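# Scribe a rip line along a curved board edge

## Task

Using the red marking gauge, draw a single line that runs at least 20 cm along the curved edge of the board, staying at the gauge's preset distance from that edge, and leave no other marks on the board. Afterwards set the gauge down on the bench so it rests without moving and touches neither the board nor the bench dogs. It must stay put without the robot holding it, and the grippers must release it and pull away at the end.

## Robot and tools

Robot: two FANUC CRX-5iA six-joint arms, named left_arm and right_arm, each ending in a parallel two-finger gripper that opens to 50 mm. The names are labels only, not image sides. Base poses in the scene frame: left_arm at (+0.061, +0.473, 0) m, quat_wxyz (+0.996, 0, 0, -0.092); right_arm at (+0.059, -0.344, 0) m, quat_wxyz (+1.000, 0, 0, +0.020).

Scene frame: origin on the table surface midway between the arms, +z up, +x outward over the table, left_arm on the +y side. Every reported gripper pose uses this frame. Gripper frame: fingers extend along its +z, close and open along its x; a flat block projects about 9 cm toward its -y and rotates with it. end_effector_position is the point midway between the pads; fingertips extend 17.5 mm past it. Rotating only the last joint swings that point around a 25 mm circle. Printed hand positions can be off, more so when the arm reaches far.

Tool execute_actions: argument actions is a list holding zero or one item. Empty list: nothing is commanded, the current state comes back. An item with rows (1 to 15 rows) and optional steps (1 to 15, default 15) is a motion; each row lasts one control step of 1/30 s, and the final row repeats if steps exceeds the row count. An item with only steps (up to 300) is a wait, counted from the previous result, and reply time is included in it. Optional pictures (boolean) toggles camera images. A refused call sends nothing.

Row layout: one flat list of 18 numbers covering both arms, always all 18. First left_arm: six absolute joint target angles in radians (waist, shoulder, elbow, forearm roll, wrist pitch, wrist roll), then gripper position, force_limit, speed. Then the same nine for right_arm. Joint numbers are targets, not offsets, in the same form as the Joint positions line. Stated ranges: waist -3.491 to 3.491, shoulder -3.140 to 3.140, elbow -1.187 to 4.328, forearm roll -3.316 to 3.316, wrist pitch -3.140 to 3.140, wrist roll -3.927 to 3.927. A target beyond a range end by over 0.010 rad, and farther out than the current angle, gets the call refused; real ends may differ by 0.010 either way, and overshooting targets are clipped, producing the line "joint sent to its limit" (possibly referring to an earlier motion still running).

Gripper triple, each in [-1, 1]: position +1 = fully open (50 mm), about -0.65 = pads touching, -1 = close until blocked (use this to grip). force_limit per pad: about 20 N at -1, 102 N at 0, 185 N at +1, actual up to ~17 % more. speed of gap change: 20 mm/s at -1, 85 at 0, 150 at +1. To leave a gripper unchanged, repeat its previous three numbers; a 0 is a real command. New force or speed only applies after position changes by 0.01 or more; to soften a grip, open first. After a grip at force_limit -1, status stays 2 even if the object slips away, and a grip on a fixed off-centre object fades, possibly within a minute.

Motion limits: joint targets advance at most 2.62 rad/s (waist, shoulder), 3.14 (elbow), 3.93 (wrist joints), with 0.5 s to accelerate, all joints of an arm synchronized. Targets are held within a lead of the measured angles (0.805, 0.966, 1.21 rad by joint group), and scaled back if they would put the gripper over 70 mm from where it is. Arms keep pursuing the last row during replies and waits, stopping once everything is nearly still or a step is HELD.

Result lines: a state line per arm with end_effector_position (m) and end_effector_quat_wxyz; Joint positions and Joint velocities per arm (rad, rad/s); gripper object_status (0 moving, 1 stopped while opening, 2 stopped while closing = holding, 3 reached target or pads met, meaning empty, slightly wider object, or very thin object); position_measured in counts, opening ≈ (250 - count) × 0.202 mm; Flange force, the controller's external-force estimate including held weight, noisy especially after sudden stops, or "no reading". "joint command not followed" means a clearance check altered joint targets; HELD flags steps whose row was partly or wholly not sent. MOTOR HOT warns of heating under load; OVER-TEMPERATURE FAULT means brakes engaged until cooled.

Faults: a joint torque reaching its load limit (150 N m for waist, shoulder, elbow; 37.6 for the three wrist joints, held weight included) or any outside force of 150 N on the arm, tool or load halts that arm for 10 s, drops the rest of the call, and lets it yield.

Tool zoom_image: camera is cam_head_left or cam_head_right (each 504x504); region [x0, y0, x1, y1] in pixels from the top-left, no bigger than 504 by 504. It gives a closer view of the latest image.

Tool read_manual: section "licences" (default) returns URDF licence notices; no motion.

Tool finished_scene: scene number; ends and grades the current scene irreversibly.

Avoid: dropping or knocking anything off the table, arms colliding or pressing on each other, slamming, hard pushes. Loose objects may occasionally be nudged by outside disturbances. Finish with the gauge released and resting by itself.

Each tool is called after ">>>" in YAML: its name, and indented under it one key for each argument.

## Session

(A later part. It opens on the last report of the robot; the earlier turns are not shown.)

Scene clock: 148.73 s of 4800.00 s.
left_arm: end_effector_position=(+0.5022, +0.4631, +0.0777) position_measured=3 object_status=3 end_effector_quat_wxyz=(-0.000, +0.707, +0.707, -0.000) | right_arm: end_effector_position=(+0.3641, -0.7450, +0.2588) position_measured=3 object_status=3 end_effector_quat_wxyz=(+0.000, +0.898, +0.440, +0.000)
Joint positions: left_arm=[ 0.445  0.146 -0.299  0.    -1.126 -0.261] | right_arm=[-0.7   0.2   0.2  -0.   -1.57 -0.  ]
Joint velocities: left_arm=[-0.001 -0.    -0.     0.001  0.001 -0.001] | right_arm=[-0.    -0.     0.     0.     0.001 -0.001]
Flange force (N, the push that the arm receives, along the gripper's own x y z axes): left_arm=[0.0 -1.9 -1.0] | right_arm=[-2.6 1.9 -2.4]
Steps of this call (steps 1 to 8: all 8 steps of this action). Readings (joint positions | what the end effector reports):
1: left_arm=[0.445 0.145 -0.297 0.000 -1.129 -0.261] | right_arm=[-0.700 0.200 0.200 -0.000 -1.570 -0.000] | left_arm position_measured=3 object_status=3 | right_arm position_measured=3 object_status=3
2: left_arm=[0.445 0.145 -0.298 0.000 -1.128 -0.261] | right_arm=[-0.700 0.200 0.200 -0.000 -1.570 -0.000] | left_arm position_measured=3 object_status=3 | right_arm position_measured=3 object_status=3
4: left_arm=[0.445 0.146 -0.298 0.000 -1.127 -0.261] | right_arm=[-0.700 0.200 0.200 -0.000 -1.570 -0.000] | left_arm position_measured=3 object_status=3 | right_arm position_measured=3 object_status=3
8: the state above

>>> execute_actions:
  actions:
    - {"rows":[[0.445,0.1635,-0.319,0,-1.0883,-0.261,1,0,0,-0.7,0.2,0.2,0,-1.57,0,1,0,0]],"steps":12}
  pictures: false

>>> execute_actions:
  actions:
    - {"rows":[[0.445,0.1635,-0.319,0,-1.0883,-0.261,-1,-0.5,-0.5,-0.7,0.2,0.2,0,-1.57,0,1,0,0]]}
  pictures: false

>>> execute_actions:
  actions:
    - {"rows":[[0.445,0.09,-0.12,0,-1.36,-0.261,-1,-0.5,-0.5,-0.1,0.3,0.3,-1.571,-1.631,1.571,1,0,0]]}

Scene clock: 165.07 s of 4800.00 s.
left_arm: end_effector_position=(+0.5021, +0.4630, +0.0620) position_measured=3 object_status=3 end_effector_quat_wxyz=(+0.000, +0.707, +0.707, +0.000) | right_arm: end_effector_position=(+0.3641, -0.7450, +0.2588) position_measured=3 object_status=3 end_effector_quat_wxyz=(+0.000, +0.898, +0.440, +0.000)
Joint positions: left_arm=[ 0.445  0.163 -0.319  0.    -1.088 -0.261] | right_arm=[-0.7   0.2   0.2  -0.   -1.57 -0.  ]
Joint velocities: left_arm=[-0.001  0.     0.    -0.     0.001 -0.001] | right_arm=[-0.     0.     0.001 -0.001 -0.    -0.001]
Flange force (N, the push that the arm receives, along the gripper's own x y z axes): left_arm=[-1.8 -4.7 1.9] | right_arm=[-2.4 3.3 -2.9]
Steps of this call (steps 1 to 15: the robot went on to your last target; steps 16 to 90: nothing new was sent; then 12.93 s passed at rest; steps 91 to 102: all 12 steps of this action). Readings (joint positions | what the end effector reports):
91: left_arm=[0.445 0.146 -0.299 0.000 -1.125 -0.261] | right_arm=[-0.700 0.200 0.200 -0.000 -1.570 0.000] | left_arm position_measured=3 object_status=3 | right_arm position_measured=3 object_status=3
92: left_arm=[0.445 0.149 -0.303 0.000 -1.118 -0.261] | right_arm=[-0.700 0.200 0.200 -0.000 -1.570 0.000] | left_arm position_measured=3 object_status=3 | right_arm position_measured=3 object_status=3
94: left_arm=[0.445 0.160 -0.314 0.000 -1.097 -0.261] | right_arm=[-0.700 0.200 0.200 -0.000 -1.570 -0.000] | left_arm position_measured=3 object_status=3 | right_arm position_measured=3 object_status=3
98: left_arm=[0.445 0.163 -0.319 0.000 -1.089 -0.261] | right_arm=[-0.700 0.200 0.200 -0.000 -1.570 -0.000] | left_arm position_measured=3 object_status=3 | right_arm position_measured=3 object_status=3
102: the state above

Scene clock: 165.57 s of 4800.00 s.
left_arm: end_effector_position=(+0.5020, +0.4630, +0.0620) position_measured=102 object_status=0 end_effector_quat_wxyz=(-0.000, +0.707, +0.707, -0.000) | right_arm: end_effector_position=(+0.3641, -0.7450, +0.2588) position_measured=3 object_status=3 end_effector_quat_wxyz=(+0.000, +0.898, +0.440, +0.000)
Joint positions: left_arm=[ 0.445  0.164 -0.319  0.    -1.088 -0.261] | right_arm=[-0.7   0.2   0.2  -0.   -1.57 -0.  ]
Joint velocities: left_arm=[-0.001  0.001 -0.     0.     0.    -0.   ] | right_arm=[-0.001  0.    -0.001  0.001 -0.    -0.   ]
Flange force (N, the push that the arm receives, along the gripper's own x y z axes): left_arm=[-0.9 -2.3 1.5] | right_arm=[-2.4 2.7 -3.4]
Steps of this call (steps 1 to 15: all 15 steps of this action). Readings (joint positions | what the end effector reports):
1: left_arm=[0.445 0.163 -0.319 0.000 -1.088 -0.261] | right_arm=[-0.700 0.200 0.200 -0.000 -1.570 -0.000] | left_arm position_measured=9 object_status=0 | right_arm position_measured=3 object_status=3
2: left_arm=[0.445 0.163 -0.319 0.000 -1.088 -0.261] | right_arm=[-0.700 0.200 0.200 -0.000 -1.570 -0.000] | left_arm position_measured=18 object_status=0 | right_arm position_measured=3 object_status=3
4: left_arm=[0.445 0.163 -0.319 0.000 -1.088 -0.261] | right_arm=[-0.700 0.200 0.200 -0.000 -1.570 0.000] | left_arm position_measured=35 object_status=0 | right_arm position_measured=3 object_status=3
8: left_arm=[0.445 0.163 -0.319 0.000 -1.088 -0.261] | right_arm=[-0.700 0.200 0.200 -0.000 -1.570 0.000] | left_arm position_measured=70 object_status=0 | right_arm position_measured=3 object_status=3
15: the state above

Scene clock: 166.07 s of 4800.00 s.
left_arm: end_effector_position=(+0.5116, +0.4656, +0.1753) position_measured=102 object_status=2 end_effector_quat_wxyz=(+0.000, +0.707, +0.707, +0.000) | right_arm: end_effector_position=(+0.4850, -0.5943, +0.2292) position_measured=3 object_status=3 end_effector_quat_wxyz=(-0.069, +0.743, +0.645, +0.165)
Joint positions: left_arm=[ 0.445  0.09  -0.121  0.    -1.36  -0.261] | right_arm=[-0.541  0.226  0.227 -0.358 -1.586  0.358]
Joint velocities: left_arm=[ 0.    -0.001  0.007  0.001 -0.009  0.001] | right_arm=[ 0.324  0.054  0.053 -0.84  -0.031  0.841]
Flange force (N, the push that the arm receives, along the gripper's own x y z axes): left_arm=[-0.4 -3.7 3.0] | right_arm=[-1.6 1.5 -0.7]
Steps of this call (steps 1 to 15: all 15 steps of this action). Readings (joint positions | what the end effector reports):
1: left_arm=[0.445 0.163 -0.319 0.000 -1.089 -0.261] | right_arm=[-0.700 0.200 0.200 -0.001 -1.570 0.000] | left_arm position_measured=102 object_status=0 | right_arm position_measured=3 object_status=3
2: left_arm=[0.445 0.162 -0.314 0.000 -1.096 -0.261] | right_arm=[-0.697 0.200 0.201 -0.008 -1.570 0.007] | left_arm position_measured=102 object_status=0 | right_arm position_measured=3 object_status=3
4: left_arm=[0.445 0.151 -0.284 0.000 -1.136 -0.261] | right_arm=[-0.677 0.204 0.204 -0.048 -1.572 0.048] | left_arm position_measured=102 object_status=2 | right_arm position_measured=3 object_status=3
8: left_arm=[0.445 0.113 -0.183 0.000 -1.273 -0.261] | right_arm=[-0.623 0.213 0.213 -0.162 -1.578 0.161] | left_arm position_measured=102 object_status=2 | right_arm position_measured=3 object_status=3
15: the state above

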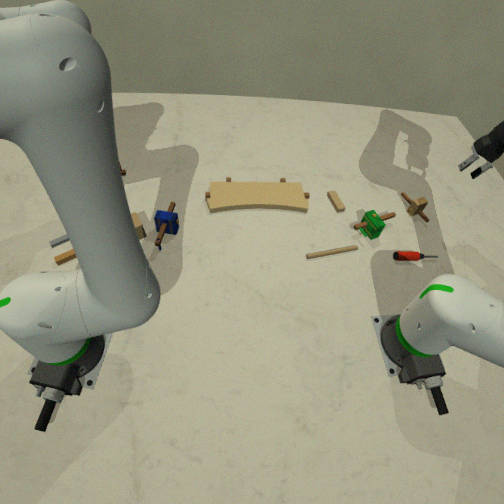

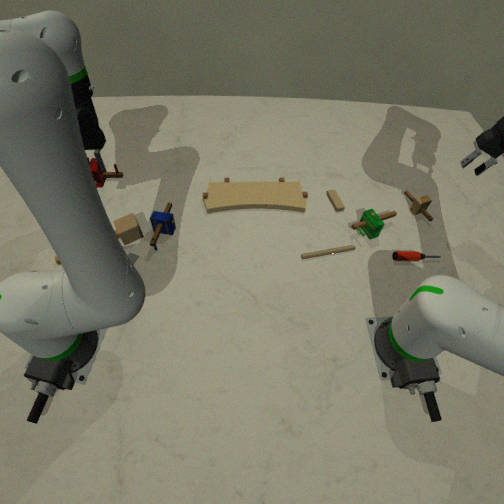

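>>> execute_actions:
  actions:
    - {"rows":[[0.184,0.3,0.3,-1.571,1.571,1.571,-1,-0.5,-0.5,-0.04,0.3,0.3,-1.571,-1.571,1.571,1,0,0]]}
  pictures: false

>>> execute_actions:
  actions:
    - {"steps":90}

Scene clock: 174.43 s of 4800.00 s.
left_arm: end_effector_position=(+0.6594, +0.5716, +0.1928) position_measured=102 object_status=2 end_effector_quat_wxyz=(+0.022, +0.617, +0.732, +0.289) | right_arm: end_effector_position=(+0.6106, -0.0159, +0.4218) position_measured=3 object_status=3 end_effector_quat_wxyz=(+0.000, -0.000, +0.707, +0.707)
Joint positions: left_arm=[ 0.369  0.151  0.003 -0.399 -0.961  0.138] | right_arm=[-0.04   0.3    0.3   -1.571 -1.571  1.571]
Joint velocities: left_arm=[-0.153  0.123  0.245 -0.943  0.942  0.945] | right_arm=[ 0.001  0.    -0.    -0.001 -0.001  0.   ]
Flange force (N, the push that the arm receives, along the gripper's own x y z axes): left_arm=[-2.0 -4.3 1.2] | right_arm=[-1.4 2.1 -1.2]
Steps of this call (steps 1 to 60: the robot went on to your last target; steps 61 to 120: nothing new was sent; then 3.87 s passed at rest; steps 121 to 135: all 15 steps of this action). Readings (joint positions | what the end effector reports):
121: left_arm=[0.445 0.090 -0.120 -0.000 -1.360 -0.260] | right_arm=[-0.099 0.300 0.300 -1.571 -1.631 1.571] | left_arm position_measured=102 object_status=2 | right_arm position_measured=3 object_status=3
122: left_arm=[0.443 0.091 -0.117 -0.008 -1.352 -0.253] | right_arm=[-0.095 0.300 0.300 -1.571 -1.627 1.571] | left_arm position_measured=102 object_status=2 | right_arm position_measured=3 object_status=3
124: left_arm=[0.435 0.098 -0.103 -0.048 -1.312 -0.213] | right_arm=[-0.070 0.300 0.300 -1.571 -1.601 1.571] | left_arm position_measured=102 object_status=2 | right_arm position_measured=3 object_status=3
128: left_arm=[0.408 0.119 -0.060 -0.177 -1.183 -0.084] | right_arm=[-0.041 0.300 0.300 -1.571 -1.572 1.571] | left_arm position_measured=102 object_status=2 | right_arm position_measured=3 object_status=3
135: the state above

Scene clock: 177.43 s of 4800.00 s.
left_arm: end_effector_position=(+0.6120, +0.1451, +0.4216) position_measured=102 object_status=2 end_effector_quat_wxyz=(+0.707, +0.707, -0.000, -0.000) | right_arm: end_effector_position=(+0.6106, -0.0159, +0.4217) position_measured=3 object_status=3 end_effector_quat_wxyz=(+0.000, -0.000, +0.707, +0.707)
Joint positions: left_arm=[ 0.184  0.3    0.3   -1.571  1.571  1.571] | right_arm=[-0.04   0.3    0.3   -1.571 -1.571  1.571]
Joint velocities: left_arm=[-0.001  0.001  0.     0.     0.     0.003] | right_arm=[ 0.    -0.    -0.    -0.001  0.    -0.   ]
Flange force (N, the push that the arm receives, along the gripper's own x y z axes): left_arm=[-3.1 -0.3 1.0] | right_arm=[-2.1 2.4 -1.4]
Steps of this call (steps 1 to 90: the robot went on to your last target). Readings (joint positions | what the end effector reports):
1: left_arm=[0.364 0.155 0.011 -0.431 -0.929 0.170] | right_arm=[-0.040 0.300 0.300 -1.571 -1.571 1.571] | left_arm position_measured=102 object_status=2 | right_arm position_measured=3 object_status=3
2: left_arm=[0.359 0.159 0.019 -0.462 -0.897 0.202] | right_arm=[-0.040 0.300 0.300 -1.571 -1.571 1.571] | left_arm position_measured=102 object_status=2 | right_arm position_measured=3 object_status=3
4: left_arm=[0.349 0.167 0.035 -0.524 -0.831 0.268] | right_arm=[-0.040 0.300 0.300 -1.571 -1.571 1.571] | left_arm position_measured=102 object_status=2 | right_arm position_measured=3 object_status=3
8: left_arm=[0.331 0.182 0.064 -0.641 -0.696 0.403] | right_arm=[-0.040 0.300 0.300 -1.571 -1.571 1.571] | left_arm position_measured=102 object_status=2 | right_arm position_measured=3 object_status=3
90: the state above
All arms were judged still, so your last target was given up. Only a new action makes them travel on or press farther. Fingers that are still opening or closing keep moving.

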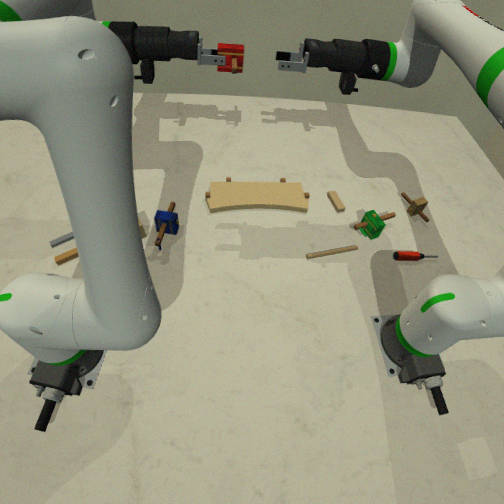

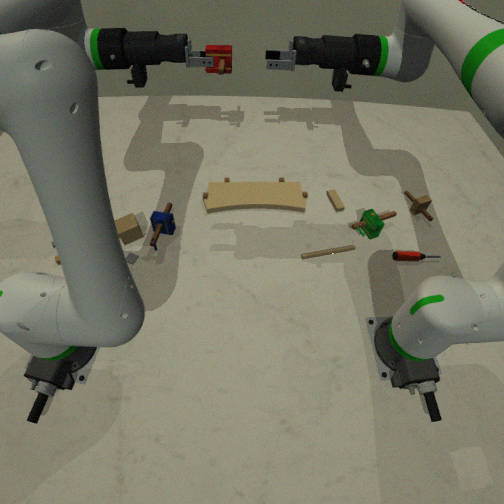

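Close the gap symmetrically.

>>> execute_actions:
  actions:
    - {"rows":[[0.134,0.3,0.3,-1.571,1.521,1.571,-1,-0.5,-0.5,0.01,0.3,0.3,-1.571,-1.521,1.571,1,0,0]]}

>>> zoom_image:
  camera: "cam_head_left"
  region: [190,30,310,130]

>>> zoom_image:
  camera: "cam_head_right"
  region: [190,30,310,130]

Scene clock: 190.43 s of 4800.00 s.
left_arm: end_effector_position=(+0.6114, +0.1176, +0.4216) position_measured=102 object_status=2 end_effector_quat_wxyz=(+0.707, +0.707, -0.000, -0.000) | right_arm: end_effector_position=(+0.6099, +0.0116, +0.4217) position_measured=3 object_status=3 end_effector_quat_wxyz=(+0.000, -0.000, +0.707, +0.707)
Joint positions: left_arm=[ 0.134  0.3    0.3   -1.571  1.521  1.571] | right_arm=[ 0.01   0.3    0.3   -1.571 -1.521  1.571]
Joint velocities: left_arm=[ 0.001 -0.    -0.001  0.002 -0.     0.   ] | right_arm=[ 0.001 -0.    -0.    -0.     0.001 -0.   ]
Flange force (N, the push that the arm receives, along the gripper's own x y z axes): left_arm=[-2.2 -1.3 -0.4] | right_arm=[-1.4 2.2 -0.6]
Steps of this call (steps 1 to 90: nothing new was sent; then 9.50 s passed at rest; steps 91 to 105: all 15 steps of this action). Readings (joint positions | what the end effector reports):
91: left_arm=[0.183 0.300 0.300 -1.571 1.571 1.571] | right_arm=[-0.039 0.300 0.300 -1.571 -1.570 1.571] | left_arm position_measured=102 object_status=2 | right_arm position_measured=3 object_status=3
92: left_arm=[0.179 0.300 0.300 -1.571 1.566 1.571] | right_arm=[-0.035 0.300 0.300 -1.571 -1.566 1.571] | left_arm position_measured=102 object_status=2 | right_arm position_measured=3 object_status=3
94: left_arm=[0.155 0.300 0.300 -1.571 1.542 1.571] | right_arm=[-0.011 0.300 0.300 -1.571 -1.542 1.571] | left_arm position_measured=102 object_status=2 | right_arm position_measured=3 object_status=3
98: left_arm=[0.135 0.300 0.300 -1.571 1.522 1.571] | right_arm=[0.009 0.300 0.300 -1.571 -1.522 1.571] | left_arm position_measured=102 object_status=2 | right_arm position_measured=3 object_status=3
105: the state above

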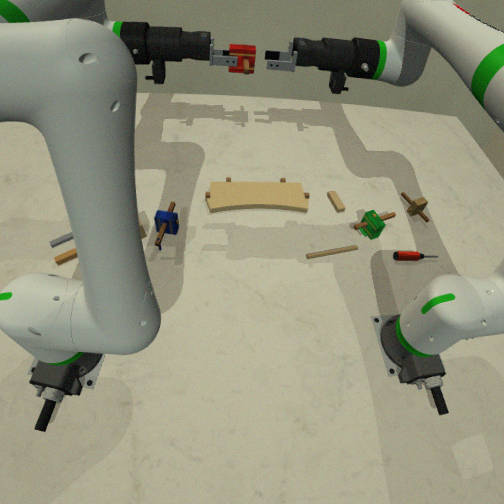

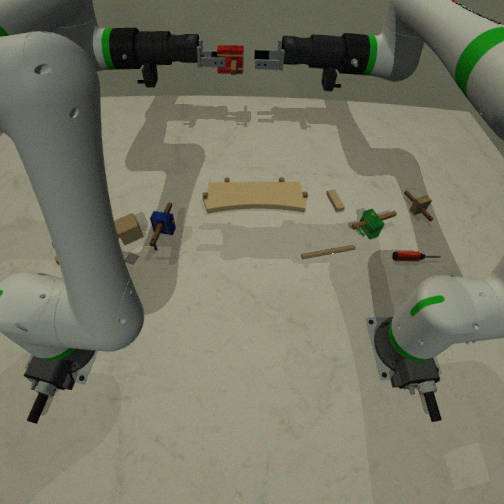

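Region (190, 30, 310, 130) of cam_head_left's 504x504 image, scaled by 4.200, with more detail than that image has.

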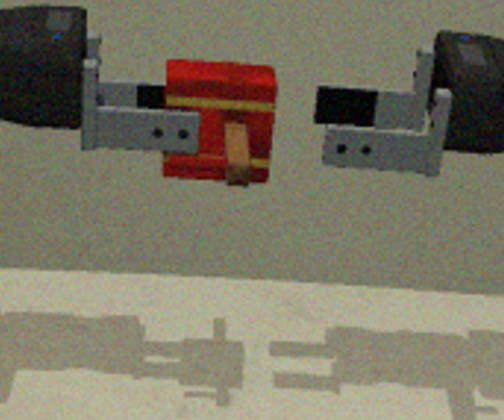

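Region (190, 30, 310, 130) of cam_head_right's 504x504 image, scaled by 4.200, with more detail than that image has.

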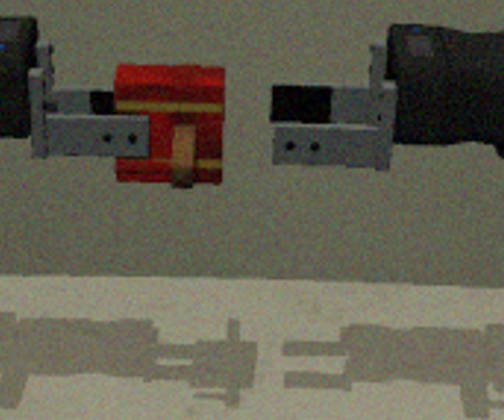

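>>> execute_actions:
  actions:
    - {"rows":[[0.097,0.3,0.3,-1.571,1.484,1.571,-1,-0.5,-0.5,0.044,0.3,0.3,-1.571,-1.487,1.571,1,0,0]]}

>>> zoom_image:
  camera: "cam_head_left"
  region: [215,35,285,85]

>>> zoom_image:
  camera: "cam_head_right"
  region: [205,35,275,85]

Scene clock: 200.47 s of 4800.00 s.
left_arm: end_effector_position=(+0.6099, +0.0972, +0.4217) position_measured=102 object_status=2 end_effector_quat_wxyz=(+0.707, +0.707, -0.000, -0.000) | right_arm: end_effector_position=(+0.6086, +0.0304, +0.4218) position_measured=3 object_status=3 end_effector_quat_wxyz=(+0.000, -0.000, +0.707, +0.707)
Joint positions: left_arm=[ 0.097  0.3    0.3   -1.571  1.484  1.571] | right_arm=[ 0.044  0.3    0.3   -1.571 -1.487  1.571]
Joint velocities: left_arm=[-0.001  0.     0.001 -0.    -0.    -0.002] | right_arm=[-0.    -0.    -0.     0.    -0.     0.002]
Flange force (N, the push that the arm receives, along the gripper's own x y z axes): left_arm=[-3.0 -0.7 0.3] | right_arm=[-3.1 1.9 -0.6]
Steps of this call (steps 1 to 15: the robot went on to your last target; steps 16 to 90: nothing new was sent; then 6.53 s passed at rest; steps 91 to 105: all 15 steps of this action). Readings (joint positions | what the end effector reports):
91: left_arm=[0.133 0.300 0.300 -1.571 1.520 1.571] | right_arm=[0.011 0.300 0.300 -1.571 -1.520 1.571] | left_arm position_measured=102 object_status=2 | right_arm position_measured=3 object_status=3
92: left_arm=[0.129 0.300 0.300 -1.571 1.516 1.571] | right_arm=[0.015 0.300 0.300 -1.571 -1.516 1.571] | left_arm position_measured=102 object_status=2 | right_arm position_measured=3 object_status=3
94: left_arm=[0.109 0.300 0.300 -1.571 1.496 1.571] | right_arm=[0.034 0.300 0.300 -1.571 -1.497 1.571] | left_arm position_measured=102 object_status=2 | right_arm position_measured=3 object_status=3
98: left_arm=[0.098 0.300 0.300 -1.571 1.485 1.571] | right_arm=[0.044 0.300 0.300 -1.571 -1.487 1.571] | left_arm position_measured=102 object_status=2 | right_arm position_measured=3 object_status=3
105: the state above

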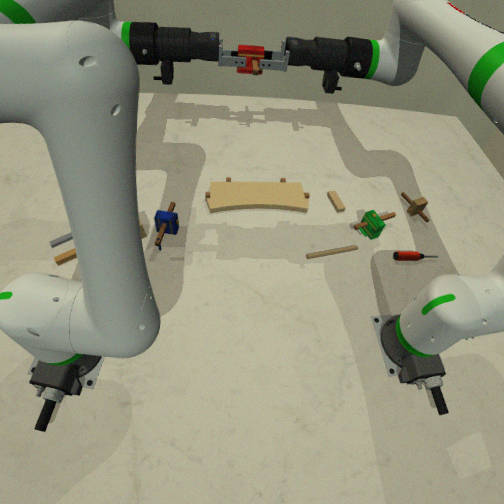

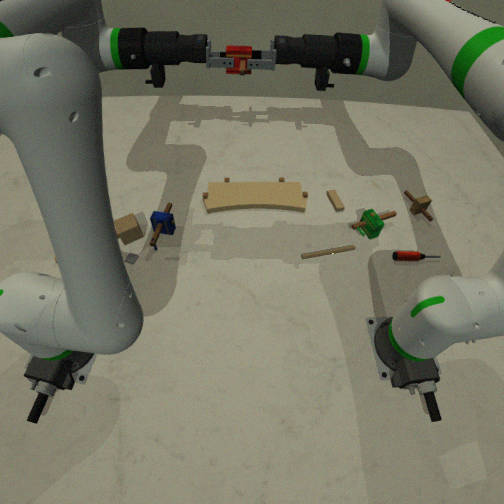

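Region (215, 35, 285, 85) of cam_head_left's 504x504 image, scaled by 7.200, with more detail than that image has; it fills the top 360 rows of this view, and the rest is white.

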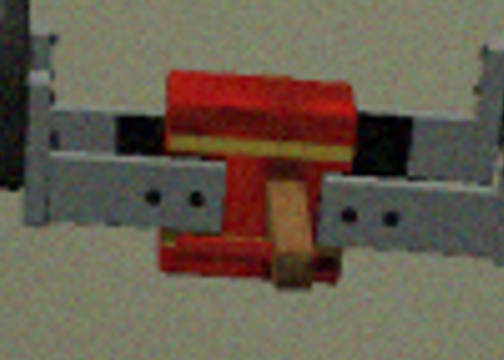

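Region (205, 35, 275, 85) of cam_head_right's 504x504 image, scaled by 7.200, with more detail than that image has; it fills the top 360 rows of this view, and the rest is white.

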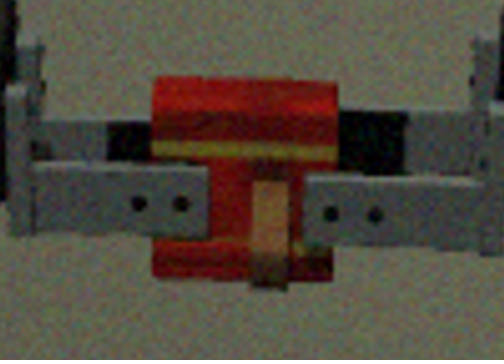

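>>> execute_actions:
  actions:
    - {"rows":[[0.097,0.3,0.3,-1.571,1.484,1.571,-1,-0.5,-0.5,0.0495,0.3,0.3,-1.571,-1.4815,1.571,-1,-0.4,-0.8]]}
  pictures: false

>>> execute_actions:
  actions:
    - {"steps":15}
  pictures: false

Scene clock: 208.60 s of 4800.00 s.
left_arm: end_effector_position=(+0.6099, +0.0972, +0.4216) position_measured=102 object_status=2 end_effector_quat_wxyz=(+0.707, +0.707, -0.000, -0.000) | right_arm: end_effector_position=(+0.6084, +0.0334, +0.4217) position_measured=84 object_status=0 end_effector_quat_wxyz=(+0.000, -0.000, +0.707, +0.707)
Joint positions: left_arm=[ 0.097  0.3    0.3   -1.571  1.484  1.571] | right_arm=[ 0.049  0.3    0.3   -1.571 -1.482  1.571]
Joint velocities: left_arm=[ 0.002 -0.003  0.001 -0.    -0.     0.003] | right_arm=[ 0.     0.     0.     0.001 -0.002  0.   ]
Flange force (N, the push that the arm receives, along the gripper's own x y z axes): left_arm=[-3.1 -2.4 0.1] | right_arm=[-0.2 1.5 -0.6]
Steps of this call (steps 1 to 15: the robot went on to your last target; steps 16 to 90: nothing new was sent; then 4.63 s passed at rest; steps 91 to 105: all 15 steps of this action). Readings (joint positions | what the end effector reports):
91: left_arm=[0.097 0.300 0.300 -1.571 1.484 1.571] | right_arm=[0.044 0.300 0.300 -1.571 -1.487 1.571] | left_arm position_measured=102 object_status=2 | right_arm position_measured=7 object_status=0
92: left_arm=[0.097 0.300 0.300 -1.571 1.484 1.571] | right_arm=[0.046 0.300 0.300 -1.571 -1.485 1.571] | left_arm position_measured=102 object_status=2 | right_arm position_measured=12 object_status=0
94: left_arm=[0.097 0.300 0.300 -1.571 1.484 1.571] | right_arm=[0.049 0.300 0.300 -1.571 -1.482 1.571] | left_arm position_measured=102 object_status=2 | right_arm position_measured=23 object_status=0
98: left_arm=[0.097 0.300 0.300 -1.571 1.484 1.571] | right_arm=[0.049 0.300 0.300 -1.571 -1.482 1.571] | left_arm position_measured=102 object_status=2 | right_arm position_measured=45 object_status=0
105: the state above

Scene clock: 209.10 s of 4800.00 s.
left_arm: end_effector_position=(+0.6099, +0.0972, +0.4216) position_measured=102 object_status=2 end_effector_quat_wxyz=(+0.707, +0.707, -0.000, -0.000) | right_arm: end_effector_position=(+0.6084, +0.0334, +0.4217) position_measured=103 object_status=2 end_effector_quat_wxyz=(+0.000, -0.000, +0.707, +0.707)
Joint positions: left_arm=[ 0.097  0.3    0.3   -1.571  1.484  1.571] | right_arm=[ 0.049  0.3    0.3   -1.571 -1.481  1.571]
Joint velocities: left_arm=[ 0. -0.  0.  0. -0.  0.] | right_arm=[ 0. -0.  0.  0.  0. -0.]
Flange force (N, the push that the arm receives, along the gripper's own x y z axes): left_arm=[-3.4 -1.9 -0.4] | right_arm=[-4.1 2.4 -0.8]
Steps of this call (steps 1 to 15: the robot went on to your last target). Readings (joint positions | what the end effector reports):
1: left_arm=[0.097 0.300 0.300 -1.571 1.484 1.571] | right_arm=[0.049 0.300 0.300 -1.571 -1.482 1.571] | left_arm position_measured=102 object_status=2 | right_arm position_measured=89 object_status=0
2: left_arm=[0.097 0.300 0.300 -1.571 1.484 1.571] | right_arm=[0.049 0.300 0.300 -1.571 -1.482 1.571] | left_arm position_measured=102 object_status=2 | right_arm position_measured=95 object_status=0
4: left_arm=[0.097 0.300 0.300 -1.571 1.484 1.571] | right_arm=[0.049 0.300 0.300 -1.571 -1.481 1.571] | left_arm position_measured=102 object_status=2 | right_arm position_measured=103 object_status=0
8: left_arm=[0.097 0.300 0.300 -1.571 1.484 1.571] | right_arm=[0.049 0.300 0.300 -1.571 -1.481 1.571] | left_arm position_measured=102 object_status=2 | right_arm position_measured=103 object_status=0
15: the state above
All arms were judged still, so your last target was given up. Only a new action makes them travel on or press farther. Fingers that are still opening or closing keep moving.

>>> execute_actions:
  actions:
    - {"rows":[[0.097,0.3,0.3,-1.571,1.484,1.571,1,-0.5,0,0.0495,0.3,0.3,-1.571,-1.4815,1.571,-1,-0.4,-0.8]]}
  pictures: false

>>> execute_actions:
  actions:
    - {"rows":[[0.35,0.3,0.3,-1.571,1.737,1.571,1,-0.5,0,0.0495,0.3,0.3,-1.571,-1.4815,1.571,-1,-0.4,-0.8]]}
  pictures: false

>>> execute_actions:
  actions:
    - {"rows":[[1.1,0.3,0.3,-1.571,1.737,1.571,1,-0.5,0,0.0495,0.3,0.3,-3.1416,1.5,1.12,-1,-0.4,-0.8]]}
  pictures: false

>>> execute_actions:
  actions:
    - {"steps":75}
  pictures: false

>>> execute_actions:
  actions:
    - {"rows":[[1.1,0.3,0.3,-1.571,1.737,1.571,1,-0.5,0,0.41,0.12,-0.148,-3.1416,1.303,1.12,-1,-0.4,-0.8]]}
  pictures: false

>>> execute_actions:
  actions:
    - {"steps":25}

>>> zoom_image:
  camera: "cam_head_left"
  region: [190,130,330,250]

Scene clock: 233.83 s of 4800.00 s.
left_arm: end_effector_position=(+0.6099, +0.0972, +0.4216) position_measured=3 object_status=3 end_effector_quat_wxyz=(+0.707, +0.707, -0.000, -0.000) | right_arm: end_effector_position=(+0.6083, +0.0334, +0.4218) position_measured=103 object_status=2 end_effector_quat_wxyz=(+0.000, -0.000, +0.707, +0.707)
Joint positions: left_arm=[ 0.097  0.3    0.3   -1.571  1.484  1.571] | right_arm=[ 0.05   0.3    0.3   -1.571 -1.482  1.571]
Joint velocities: left_arm=[ 0.001  0.001 -0.    -0.001 -0.     0.002] | right_arm=[-0.001 -0.     0.    -0.001  0.    -0.   ]
Flange force (N, the push that the arm receives, along the gripper's own x y z axes): left_arm=[-2.7 -0.2 -0.6] | right_arm=[-1.6 0.7 -0.8]
Steps of this call (steps 1 to 90: nothing new was sent; then 21.23 s passed at rest; steps 91 to 105: all 15 steps of this action). Readings (joint positions | what the end effector reports):
91: left_arm=[0.097 0.300 0.300 -1.571 1.484 1.571] | right_arm=[0.050 0.300 0.300 -1.571 -1.482 1.571] | left_arm position_measured=92 object_status=0 | right_arm position_measured=103 object_status=2
92: left_arm=[0.097 0.300 0.300 -1.571 1.484 1.571] | right_arm=[0.050 0.300 0.300 -1.571 -1.482 1.571] | left_arm position_measured=78 object_status=0 | right_arm position_measured=103 object_status=2
94: left_arm=[0.097 0.300 0.300 -1.571 1.484 1.571] | right_arm=[0.050 0.300 0.300 -1.571 -1.482 1.571] | left_arm position_measured=50 object_status=0 | right_arm position_measured=103 object_status=2
98: left_arm=[0.097 0.300 0.300 -1.571 1.484 1.571] | right_arm=[0.050 0.300 0.300 -1.571 -1.482 1.571] | left_arm position_measured=3 object_status=0 | right_arm position_measured=103 object_status=2
105: the state above

Scene clock: 234.33 s of 4800.00 s.
left_arm: end_effector_position=(+0.6047, +0.2350, +0.4216) position_measured=3 object_status=3 end_effector_quat_wxyz=(+0.707, +0.707, +0.000, -0.000) | right_arm: end_effector_position=(+0.6083, +0.0334, +0.4218) position_measured=103 object_status=2 end_effector_quat_wxyz=(+0.000, -0.000, +0.707, +0.707)
Joint positions: left_arm=[ 0.348  0.3    0.3   -1.571  1.735  1.571] | right_arm=[ 0.05   0.3    0.3   -1.571 -1.482  1.571]
Joint velocities: left_arm=[ 0.08   0.001 -0.    -0.     0.083  0.001] | right_arm=[-0.     0.     0.     0.     0.001 -0.   ]
Flange force (N, the push that the arm receives, along the gripper's own x y z axes): left_arm=[-0.9 -0.9 -17.0] | right_arm=[-3.3 0.9 -0.8]
Steps of this call (steps 1 to 15: all 15 steps of this action). Readings (joint positions | what the end effector reports):
1: left_arm=[0.097 0.300 0.300 -1.571 1.484 1.571] | right_arm=[0.050 0.300 0.300 -1.571 -1.482 1.571] | left_arm position_measured=3 object_status=3 | right_arm position_measured=103 object_status=2
2: left_arm=[0.102 0.300 0.300 -1.571 1.489 1.571] | right_arm=[0.050 0.300 0.300 -1.571 -1.482 1.571] | left_arm position_measured=3 object_status=3 | right_arm position_measured=103 object_status=2
4: left_arm=[0.129 0.300 0.300 -1.571 1.516 1.571] | right_arm=[0.050 0.300 0.300 -1.571 -1.482 1.571] | left_arm position_measured=3 object_status=3 | right_arm position_measured=103 object_status=2
8: left_arm=[0.229 0.300 0.300 -1.571 1.616 1.571] | right_arm=[0.050 0.300 0.300 -1.571 -1.482 1.571] | left_arm position_measured=3 object_status=3 | right_arm position_measured=103 object_status=2
15: the state above

Scene clock: 234.83 s of 4800.00 s.
left_arm: end_effector_position=(+0.6500, +0.4037, +0.4216) position_measured=3 object_status=3 end_effector_quat_wxyz=(+0.699, +0.700, +0.104, +0.103) | right_arm: end_effector_position=(+0.7339, +0.0447, +0.5514) position_measured=103 object_status=2 end_effector_quat_wxyz=(+0.044, +0.221, +0.524, +0.821)
Joint positions: left_arm=[ 0.644  0.3    0.3   -1.571  1.736  1.571] | right_arm=[ 0.05   0.3    0.3   -1.985 -1.067  1.435]
Joint velocities: left_arm=[ 0.694  0.003 -0.     0.001  0.001  0.002] | right_arm=[ 0.     0.001 -0.    -1.019  1.022 -0.282]
Flange force (N, the push that the arm receives, along the gripper's own x y z axes): left_arm=[-1.5 -1.1 -3.8] | right_arm=[-1.8 2.1 2.6]
Steps of this call (steps 1 to 15: all 15 steps of this action). Readings (joint positions | what the end effector reports):
1: left_arm=[0.350 0.300 0.300 -1.571 1.736 1.571] | right_arm=[0.050 0.300 0.300 -1.572 -1.481 1.571] | left_arm position_measured=3 object_status=3 | right_arm position_measured=103 object_status=2
2: left_arm=[0.355 0.300 0.300 -1.571 1.736 1.571] | right_arm=[0.050 0.300 0.300 -1.579 -1.473 1.569] | left_arm position_measured=3 object_status=3 | right_arm position_measured=103 object_status=2
4: left_arm=[0.383 0.300 0.300 -1.571 1.736 1.571] | right_arm=[0.050 0.300 0.300 -1.619 -1.433 1.554] | left_arm position_measured=3 object_status=3 | right_arm position_measured=103 object_status=2
8: left_arm=[0.479 0.300 0.300 -1.571 1.736 1.571] | right_arm=[0.050 0.300 0.300 -1.751 -1.302 1.506] | left_arm position_measured=3 object_status=3 | right_arm position_measured=103 object_status=2
15: the state above

Scene clock: 237.33 s of 4800.00 s.
left_arm: end_effector_position=(+0.6202, +0.6702, +0.4216) position_measured=3 object_status=3 end_effector_quat_wxyz=(+0.658, +0.658, +0.259, +0.259) | right_arm: end_effector_position=(+0.6287, -0.1397, +0.2503) position_measured=103 object_status=2 end_effector_quat_wxyz=(-0.009, +0.983, -0.180, +0.034)
Joint positions: left_arm=[ 1.1    0.3    0.3   -1.571  1.737  1.571] | right_arm=[ 0.05   0.3    0.3   -3.142  1.5    1.12 ]
Joint velocities: left_arm=[ 0.001 -0.     0.001  0.    -0.    -0.   ] | right_arm=[ 0.     0.001 -0.     0.001 -0.    -0.001]
Flange force (N, the push that the arm receives, along the gripper's own x y z axes): left_arm=[-3.1 -0.5 1.4] | right_arm=[2.0 -0.3 -2.4]
Steps of this call (steps 1 to 75: the robot went on to your last target). Readings (joint positions | what the end effector reports):
1: left_arm=[0.667 0.300 0.300 -1.571 1.736 1.571] | right_arm=[0.050 0.300 0.300 -2.020 -1.032 1.426] | left_arm position_measured=3 object_status=3 | right_arm position_measured=103 object_status=2
2: left_arm=[0.691 0.300 0.300 -1.571 1.736 1.571] | right_arm=[0.050 0.300 0.300 -2.055 -0.996 1.416] | left_arm position_measured=3 object_status=3 | right_arm position_measured=103 object_status=2
4: left_arm=[0.738 0.300 0.300 -1.571 1.736 1.571] | right_arm=[0.050 0.300 0.300 -2.124 -0.921 1.397] | left_arm position_measured=3 object_status=3 | right_arm position_measured=103 object_status=2
8: left_arm=[0.832 0.300 0.300 -1.571 1.737 1.571] | right_arm=[0.050 0.300 0.300 -2.259 -0.760 1.360] | left_arm position_measured=3 object_status=3 | right_arm position_measured=103 object_status=2
75: the state above

Scene clock: 237.83 s of 4800.00 s.
left_arm: end_effector_position=(+0.6202, +0.6702, +0.4216) position_measured=3 object_status=3 end_effector_quat_wxyz=(+0.658, +0.658, +0.259, +0.259) | right_arm: end_effector_position=(+0.4929, -0.0303, +0.1821) position_measured=103 object_status=2 end_effector_quat_wxyz=(-0.004, +0.998, -0.057, +0.010)
Joint positions: left_arm=[ 1.1    0.3    0.3   -1.571  1.737  1.571] | right_arm=[ 0.297  0.176 -0.008 -3.142  1.364  1.12 ]
Joint velocities: left_arm=[ 0.001  0.001  0.     0.001  0.    -0.001] | right_arm=[ 0.579 -0.289 -0.717 -0.001 -0.312  0.001]
Flange force (N, the push that the arm receives, along the gripper's own x y z axes): left_arm=[-3.2 -0.5 1.0] | right_arm=[6.4 -3.5 -0.6]
Steps of this call (steps 1 to 15: all 15 steps of this action). Readings (joint positions | what the end effector reports):
1: left_arm=[1.100 0.300 0.300 -1.571 1.737 1.571] | right_arm=[0.050 0.300 0.299 -3.142 1.500 1.120] | left_arm position_measured=3 object_status=3 | right_arm position_measured=103 object_status=2
2: left_arm=[1.100 0.300 0.300 -1.571 1.737 1.571] | right_arm=[0.054 0.298 0.294 -3.142 1.497 1.120] | left_arm position_measured=3 object_status=3 | right_arm position_measured=103 object_status=2
4: left_arm=[1.100 0.300 0.300 -1.571 1.737 1.571] | right_arm=[0.080 0.285 0.262 -3.142 1.482 1.120] | left_arm position_measured=3 object_status=3 | right_arm position_measured=103 object_status=2
8: left_arm=[1.100 0.300 0.300 -1.571 1.737 1.571] | right_arm=[0.161 0.244 0.161 -3.142 1.438 1.120] | left_arm position_measured=3 object_status=3 | right_arm position_measured=103 object_status=2
15: the state above

Scene clock: 238.67 s of 4800.00 s.
left_arm: end_effector_position=(+0.6202, +0.6702, +0.4216) position_measured=3 object_status=3 end_effector_quat_wxyz=(+0.658, +0.658, +0.259, +0.259) | right_arm: end_effector_position=(+0.4204, -0.0001, +0.1502) position_measured=103 object_status=2 end_effector_quat_wxyz=(+0.000, +1.000, -0.001, -0.000)
Joint positions: left_arm=[ 1.1    0.3    0.3   -1.571  1.737  1.571] | right_arm=[ 0.41   0.12  -0.148 -3.142  1.303  1.12 ]
Joint velocities: left_arm=[ 0.     0.     0.     0.001 -0.     0.002] | right_arm=[ 0.    -0.    -0.    -0.     0.002 -0.   ]
Flange force (N, the push that the arm receives, along the gripper's own x y z axes): left_arm=[-3.4 -0.2 1.3] | right_arm=[2.9 0.2 -1.1]
Steps of this call (steps 1 to 25: the robot went on to your last target). Readings (joint positions | what the end effector reports):
1: left_arm=[1.100 0.300 0.300 -1.571 1.737 1.571] | right_arm=[0.317 0.167 -0.032 -3.142 1.354 1.120] | left_arm position_measured=3 object_status=3 | right_arm position_measured=103 object_status=2
2: left_arm=[1.100 0.300 0.300 -1.571 1.737 1.571] | right_arm=[0.336 0.157 -0.057 -3.142 1.343 1.120] | left_arm position_measured=3 object_status=3 | right_arm position_measured=103 object_status=2
4: left_arm=[1.100 0.300 0.300 -1.571 1.737 1.571] | right_arm=[0.374 0.138 -0.103 -3.142 1.323 1.120] | left_arm position_measured=3 object_status=3 | right_arm position_measured=103 object_status=2
8: left_arm=[1.100 0.300 0.300 -1.571 1.737 1.571] | right_arm=[0.409 0.121 -0.146 -3.142 1.304 1.120] | left_arm position_measured=3 object_status=3 | right_arm position_measured=103 object_status=2
25: the state above

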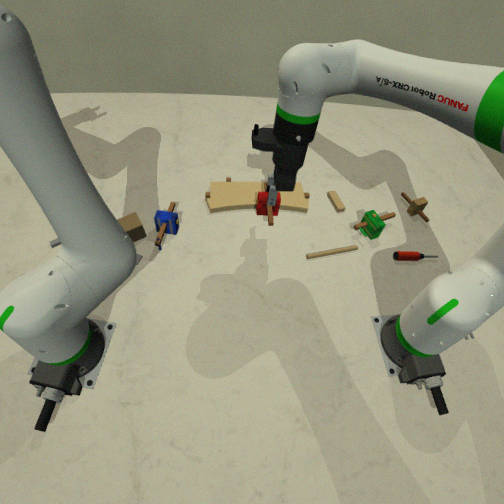

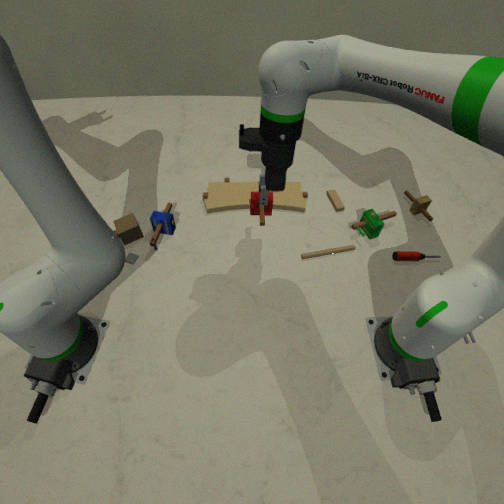

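Region (190, 130, 330, 250) of cam_head_left's 504x504 image, scaled by 3.600, with more detail than that image has; it fills the top 432 rows of this view, and the rest is white.

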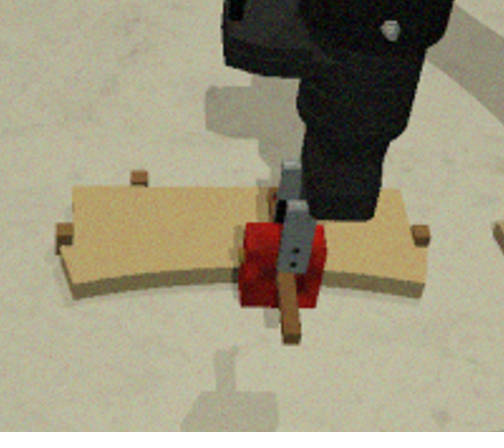

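>>> execute_actions:
  actions:
    - {"rows":[[1.1,0.3,0.3,-1.571,1.737,1.571,1,-0.5,0,0.41,0.12,-0.148,-3.1416,1.303,2.69,-1,-0.4,-0.8]]}
  pictures: false

>>> execute_actions:
  actions:
    - {"steps":20}

>>> zoom_image:
  camera: "cam_head_left"
  region: [230,170,320,240]

Scene clock: 252.80 s of 4800.00 s.
left_arm: end_effector_position=(+0.6202, +0.6702, +0.4216) position_measured=3 object_status=3 end_effector_quat_wxyz=(+0.658, +0.658, +0.259, +0.259) | right_arm: end_effector_position=(+0.4011, -0.0092, +0.1502) position_measured=103 object_status=2 end_effector_quat_wxyz=(-0.000, +0.905, +0.426, -0.000)
Joint positions: left_arm=[ 1.1    0.3    0.3   -1.571  1.737  1.571] | right_arm=[ 0.41   0.12  -0.148 -3.142  1.303  2.001]
Joint velocities: left_arm=[ 0.     0.001  0.002 -0.001  0.     0.   ] | right_arm=[ 0.     0.     0.    -0.001 -0.     3.185]
Flange force (N, the push that the arm receives, along the gripper's own x y z axes): left_arm=[-2.1 -0.2 1.2] | right_arm=[1.9 1.0 -1.6]
Steps of this call (steps 1 to 15: the robot went on to your last target; steps 16 to 90: nothing new was sent; then 10.63 s passed at rest; steps 91 to 105: all 15 steps of this action). Readings (joint positions | what the end effector reports):
91: left_arm=[1.100 0.300 0.300 -1.571 1.737 1.571] | right_arm=[0.410 0.120 -0.148 -3.142 1.303 1.120] | left_arm position_measured=3 object_status=3 | right_arm position_measured=103 object_status=2
92: left_arm=[1.100 0.300 0.300 -1.571 1.737 1.571] | right_arm=[0.410 0.120 -0.148 -3.142 1.303 1.127] | left_arm position_measured=3 object_status=3 | right_arm position_measured=103 object_status=2
94: left_arm=[1.100 0.300 0.300 -1.571 1.737 1.571] | right_arm=[0.410 0.120 -0.148 -3.142 1.303 1.168] | left_arm position_measured=3 object_status=3 | right_arm position_measured=103 object_status=2
98: left_arm=[1.100 0.300 0.300 -1.571 1.737 1.571] | right_arm=[0.410 0.120 -0.148 -3.142 1.303 1.352] | left_arm position_measured=3 object_status=3 | right_arm position_measured=103 object_status=2
105: the state above

Scene clock: 253.47 s of 4800.00 s.
left_arm: end_effector_position=(+0.6202, +0.6702, +0.4216) position_measured=3 object_status=3 end_effector_quat_wxyz=(+0.658, +0.658, +0.259, +0.259) | right_arm: end_effector_position=(+0.3954, -0.0251, +0.1502) position_measured=103 object_status=2 end_effector_quat_wxyz=(-0.000, +0.708, +0.706, -0.000)
Joint positions: left_arm=[ 1.1    0.3    0.3   -1.571  1.737  1.571] | right_arm=[ 0.41   0.12  -0.148 -3.142  1.303  2.69 ]
Joint velocities: left_arm=[-0.    -0.001  0.001  0.001  0.     0.001] | right_arm=[ 0.001  0.     0.    -0.    -0.    -0.001]
Flange force (N, the push that the arm receives, along the gripper's own x y z axes): left_arm=[-1.7 -0.4 1.6] | right_arm=[0.4 2.4 -1.4]
Steps of this call (steps 1 to 20: the robot went on to your last target). Readings (joint positions | what the end effector reports):
1: left_arm=[1.100 0.300 0.300 -1.571 1.737 1.571] | right_arm=[0.410 0.120 -0.148 -3.142 1.303 2.106] | left_arm position_measured=3 object_status=3 | right_arm position_measured=103 object_status=2
2: left_arm=[1.100 0.300 0.300 -1.571 1.737 1.571] | right_arm=[0.410 0.120 -0.148 -3.142 1.303 2.202] | left_arm position_measured=3 object_status=3 | right_arm position_measured=103 object_status=2
4: left_arm=[1.100 0.300 0.300 -1.571 1.737 1.571] | right_arm=[0.410 0.120 -0.148 -3.142 1.303 2.368] | left_arm position_measured=3 object_status=3 | right_arm position_measured=103 object_status=2
8: left_arm=[1.100 0.300 0.300 -1.571 1.737 1.571] | right_arm=[0.410 0.120 -0.148 -3.142 1.303 2.597] | left_arm position_measured=3 object_status=3 | right_arm position_measured=103 object_status=2
20: the state above

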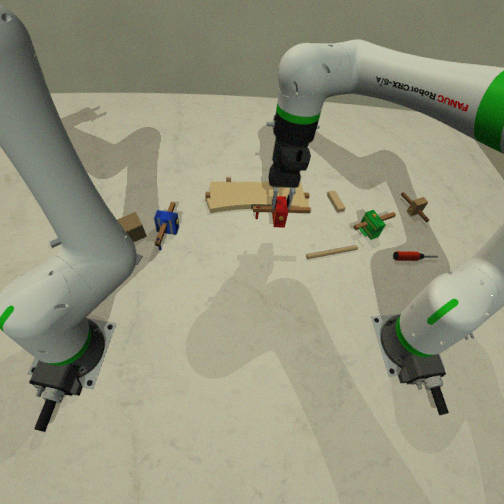

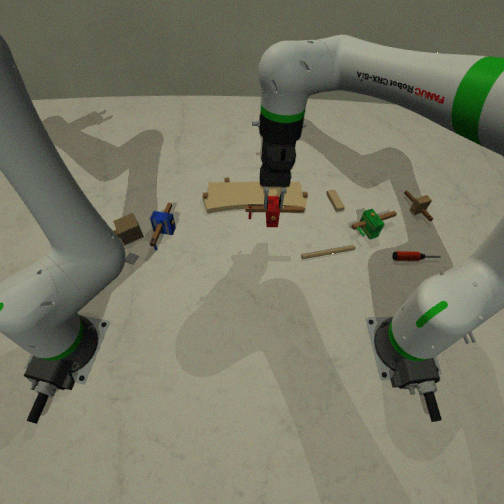

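Region (230, 170, 320, 240) of cam_head_left's 504x504 image, scaled by 5.600, with more detail than that image has.

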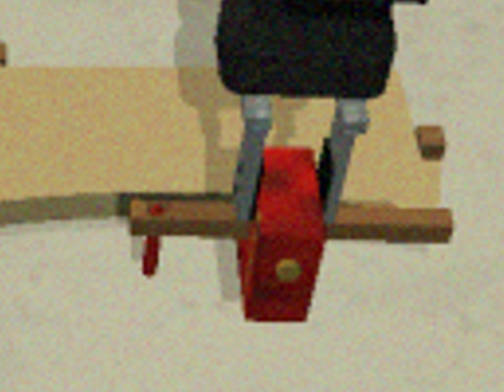

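>>> execute_actions:
  actions:
    - {"rows":[[1.1,0.3,0.3,-1.571,1.737,1.571,1,-0.5,0,0.365,0.3711,0.054,-3.1416,1.2537,1.166,-1,-0.4,-0.8]]}
  pictures: false

>>> execute_actions:
  actions:
    - {"steps":20}

>>> zoom_image:
  camera: "cam_head_left"
  region: [190,130,330,250]

Scene clock: 274.80 s of 4800.00 s.
left_arm: end_effector_position=(+0.6202, +0.6702, +0.4216) position_measured=3 object_status=3 end_effector_quat_wxyz=(+0.658, +0.658, +0.259, +0.259) | right_arm: end_effector_position=(+0.4641, +0.0074, +0.1263) position_measured=103 object_status=2 end_effector_quat_wxyz=(+0.000, +0.939, +0.345, -0.000)
Joint positions: left_arm=[ 1.1    0.3    0.3   -1.571  1.737  1.571] | right_arm=[ 0.383  0.269 -0.028 -3.142  1.274  1.851]
Joint velocities: left_arm=[ 0.001  0.001  0.001  0.    -0.     0.   ] | right_arm=[-0.075  0.413  0.332  0.    -0.08  -2.759]
Flange force (N, the push that the arm receives, along the gripper's own x y z axes): left_arm=[-2.9 -0.9 0.4] | right_arm=[0.6 1.0 -0.5]
Steps of this call (steps 1 to 15: the robot went on to your last target; steps 16 to 90: nothing new was sent; then 17.83 s passed at rest; steps 91 to 105: all 15 steps of this action). Readings (joint positions | what the end effector reports):
91: left_arm=[1.100 0.300 0.300 -1.571 1.737 1.571] | right_arm=[0.410 0.120 -0.148 -3.142 1.303 2.690] | left_arm position_measured=3 object_status=3 | right_arm position_measured=103 object_status=2
92: left_arm=[1.100 0.300 0.300 -1.571 1.737 1.571] | right_arm=[0.410 0.121 -0.147 -3.142 1.303 2.683] | left_arm position_measured=3 object_status=3 | right_arm position_measured=103 object_status=2
94: left_arm=[1.100 0.300 0.300 -1.571 1.737 1.571] | right_arm=[0.409 0.130 -0.140 -3.142 1.301 2.642] | left_arm position_measured=3 object_status=3 | right_arm position_measured=103 object_status=2
98: left_arm=[1.100 0.300 0.300 -1.571 1.737 1.571] | right_arm=[0.402 0.168 -0.109 -3.142 1.294 2.458] | left_arm position_measured=3 object_status=3 | right_arm position_measured=103 object_status=2
105: the state above

Scene clock: 275.47 s of 4800.00 s.
left_arm: end_effector_position=(+0.6202, +0.6702, +0.4216) position_measured=3 object_status=3 end_effector_quat_wxyz=(+0.658, +0.658, +0.259, +0.259) | right_arm: end_effector_position=(+0.5204, +0.0201, +0.1050) position_measured=103 object_status=2 end_effector_quat_wxyz=(+0.000, +1.000, -0.000, +0.000)
Joint positions: left_arm=[ 1.1    0.3    0.3   -1.571  1.737  1.571] | right_arm=[ 0.365  0.371  0.054 -3.142  1.254  1.166]
Joint velocities: left_arm=[-0.     0.001 -0.    -0.     0.    -0.   ] | right_arm=[-0.  0. -0. -0. -0.  0.]
Flange force (N, the push that the arm receives, along the gripper's own x y z axes): left_arm=[-2.3 -1.2 0.8] | right_arm=[3.7 -1.5 -2.1]
Steps of this call (steps 1 to 20: the robot went on to your last target). Readings (joint positions | what the end effector reports):
1: left_arm=[1.100 0.300 0.300 -1.571 1.737 1.571] | right_arm=[0.381 0.283 -0.017 -3.142 1.271 1.758] | left_arm position_measured=3 object_status=3 | right_arm position_measured=103 object_status=2
2: left_arm=[1.100 0.300 0.300 -1.571 1.737 1.571] | right_arm=[0.378 0.297 -0.006 -3.142 1.268 1.667] | left_arm position_measured=3 object_status=3 | right_arm position_measured=103 object_status=2
4: left_arm=[1.100 0.300 0.300 -1.571 1.737 1.571] | right_arm=[0.374 0.321 0.014 -3.142 1.264 1.503] | left_arm position_measured=3 object_status=3 | right_arm position_measured=103 object_status=2
8: left_arm=[1.100 0.300 0.300 -1.571 1.737 1.571] | right_arm=[0.368 0.356 0.042 -3.142 1.257 1.269] | left_arm position_measured=3 object_status=3 | right_arm position_measured=103 object_status=2
20: the state above

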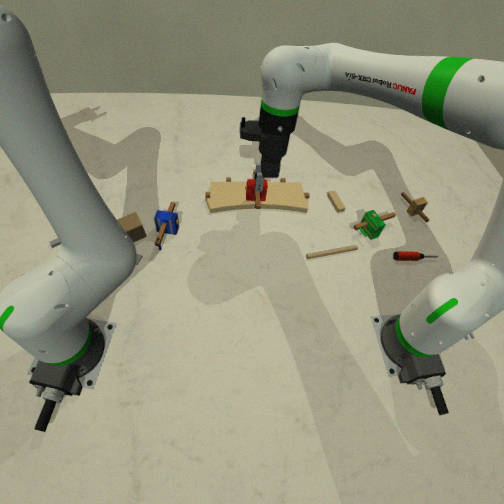

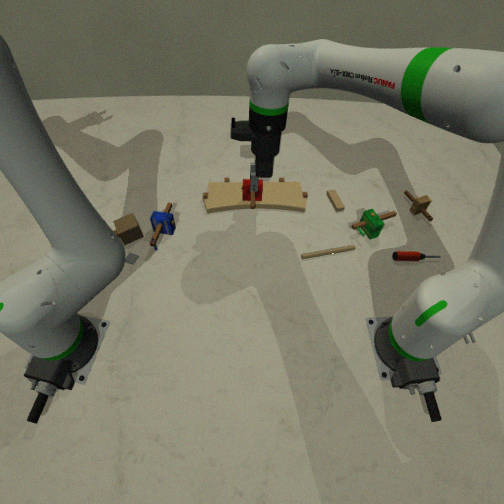

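Region (190, 130, 330, 250) of cam_head_left's 504x504 image, scaled by 3.600, with more detail than that image has; it fills the top 432 rows of this view, and the rest is white.

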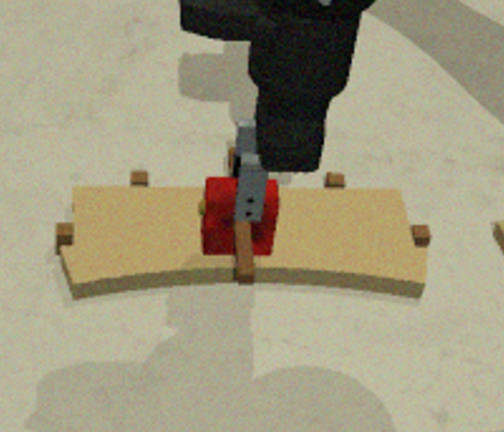

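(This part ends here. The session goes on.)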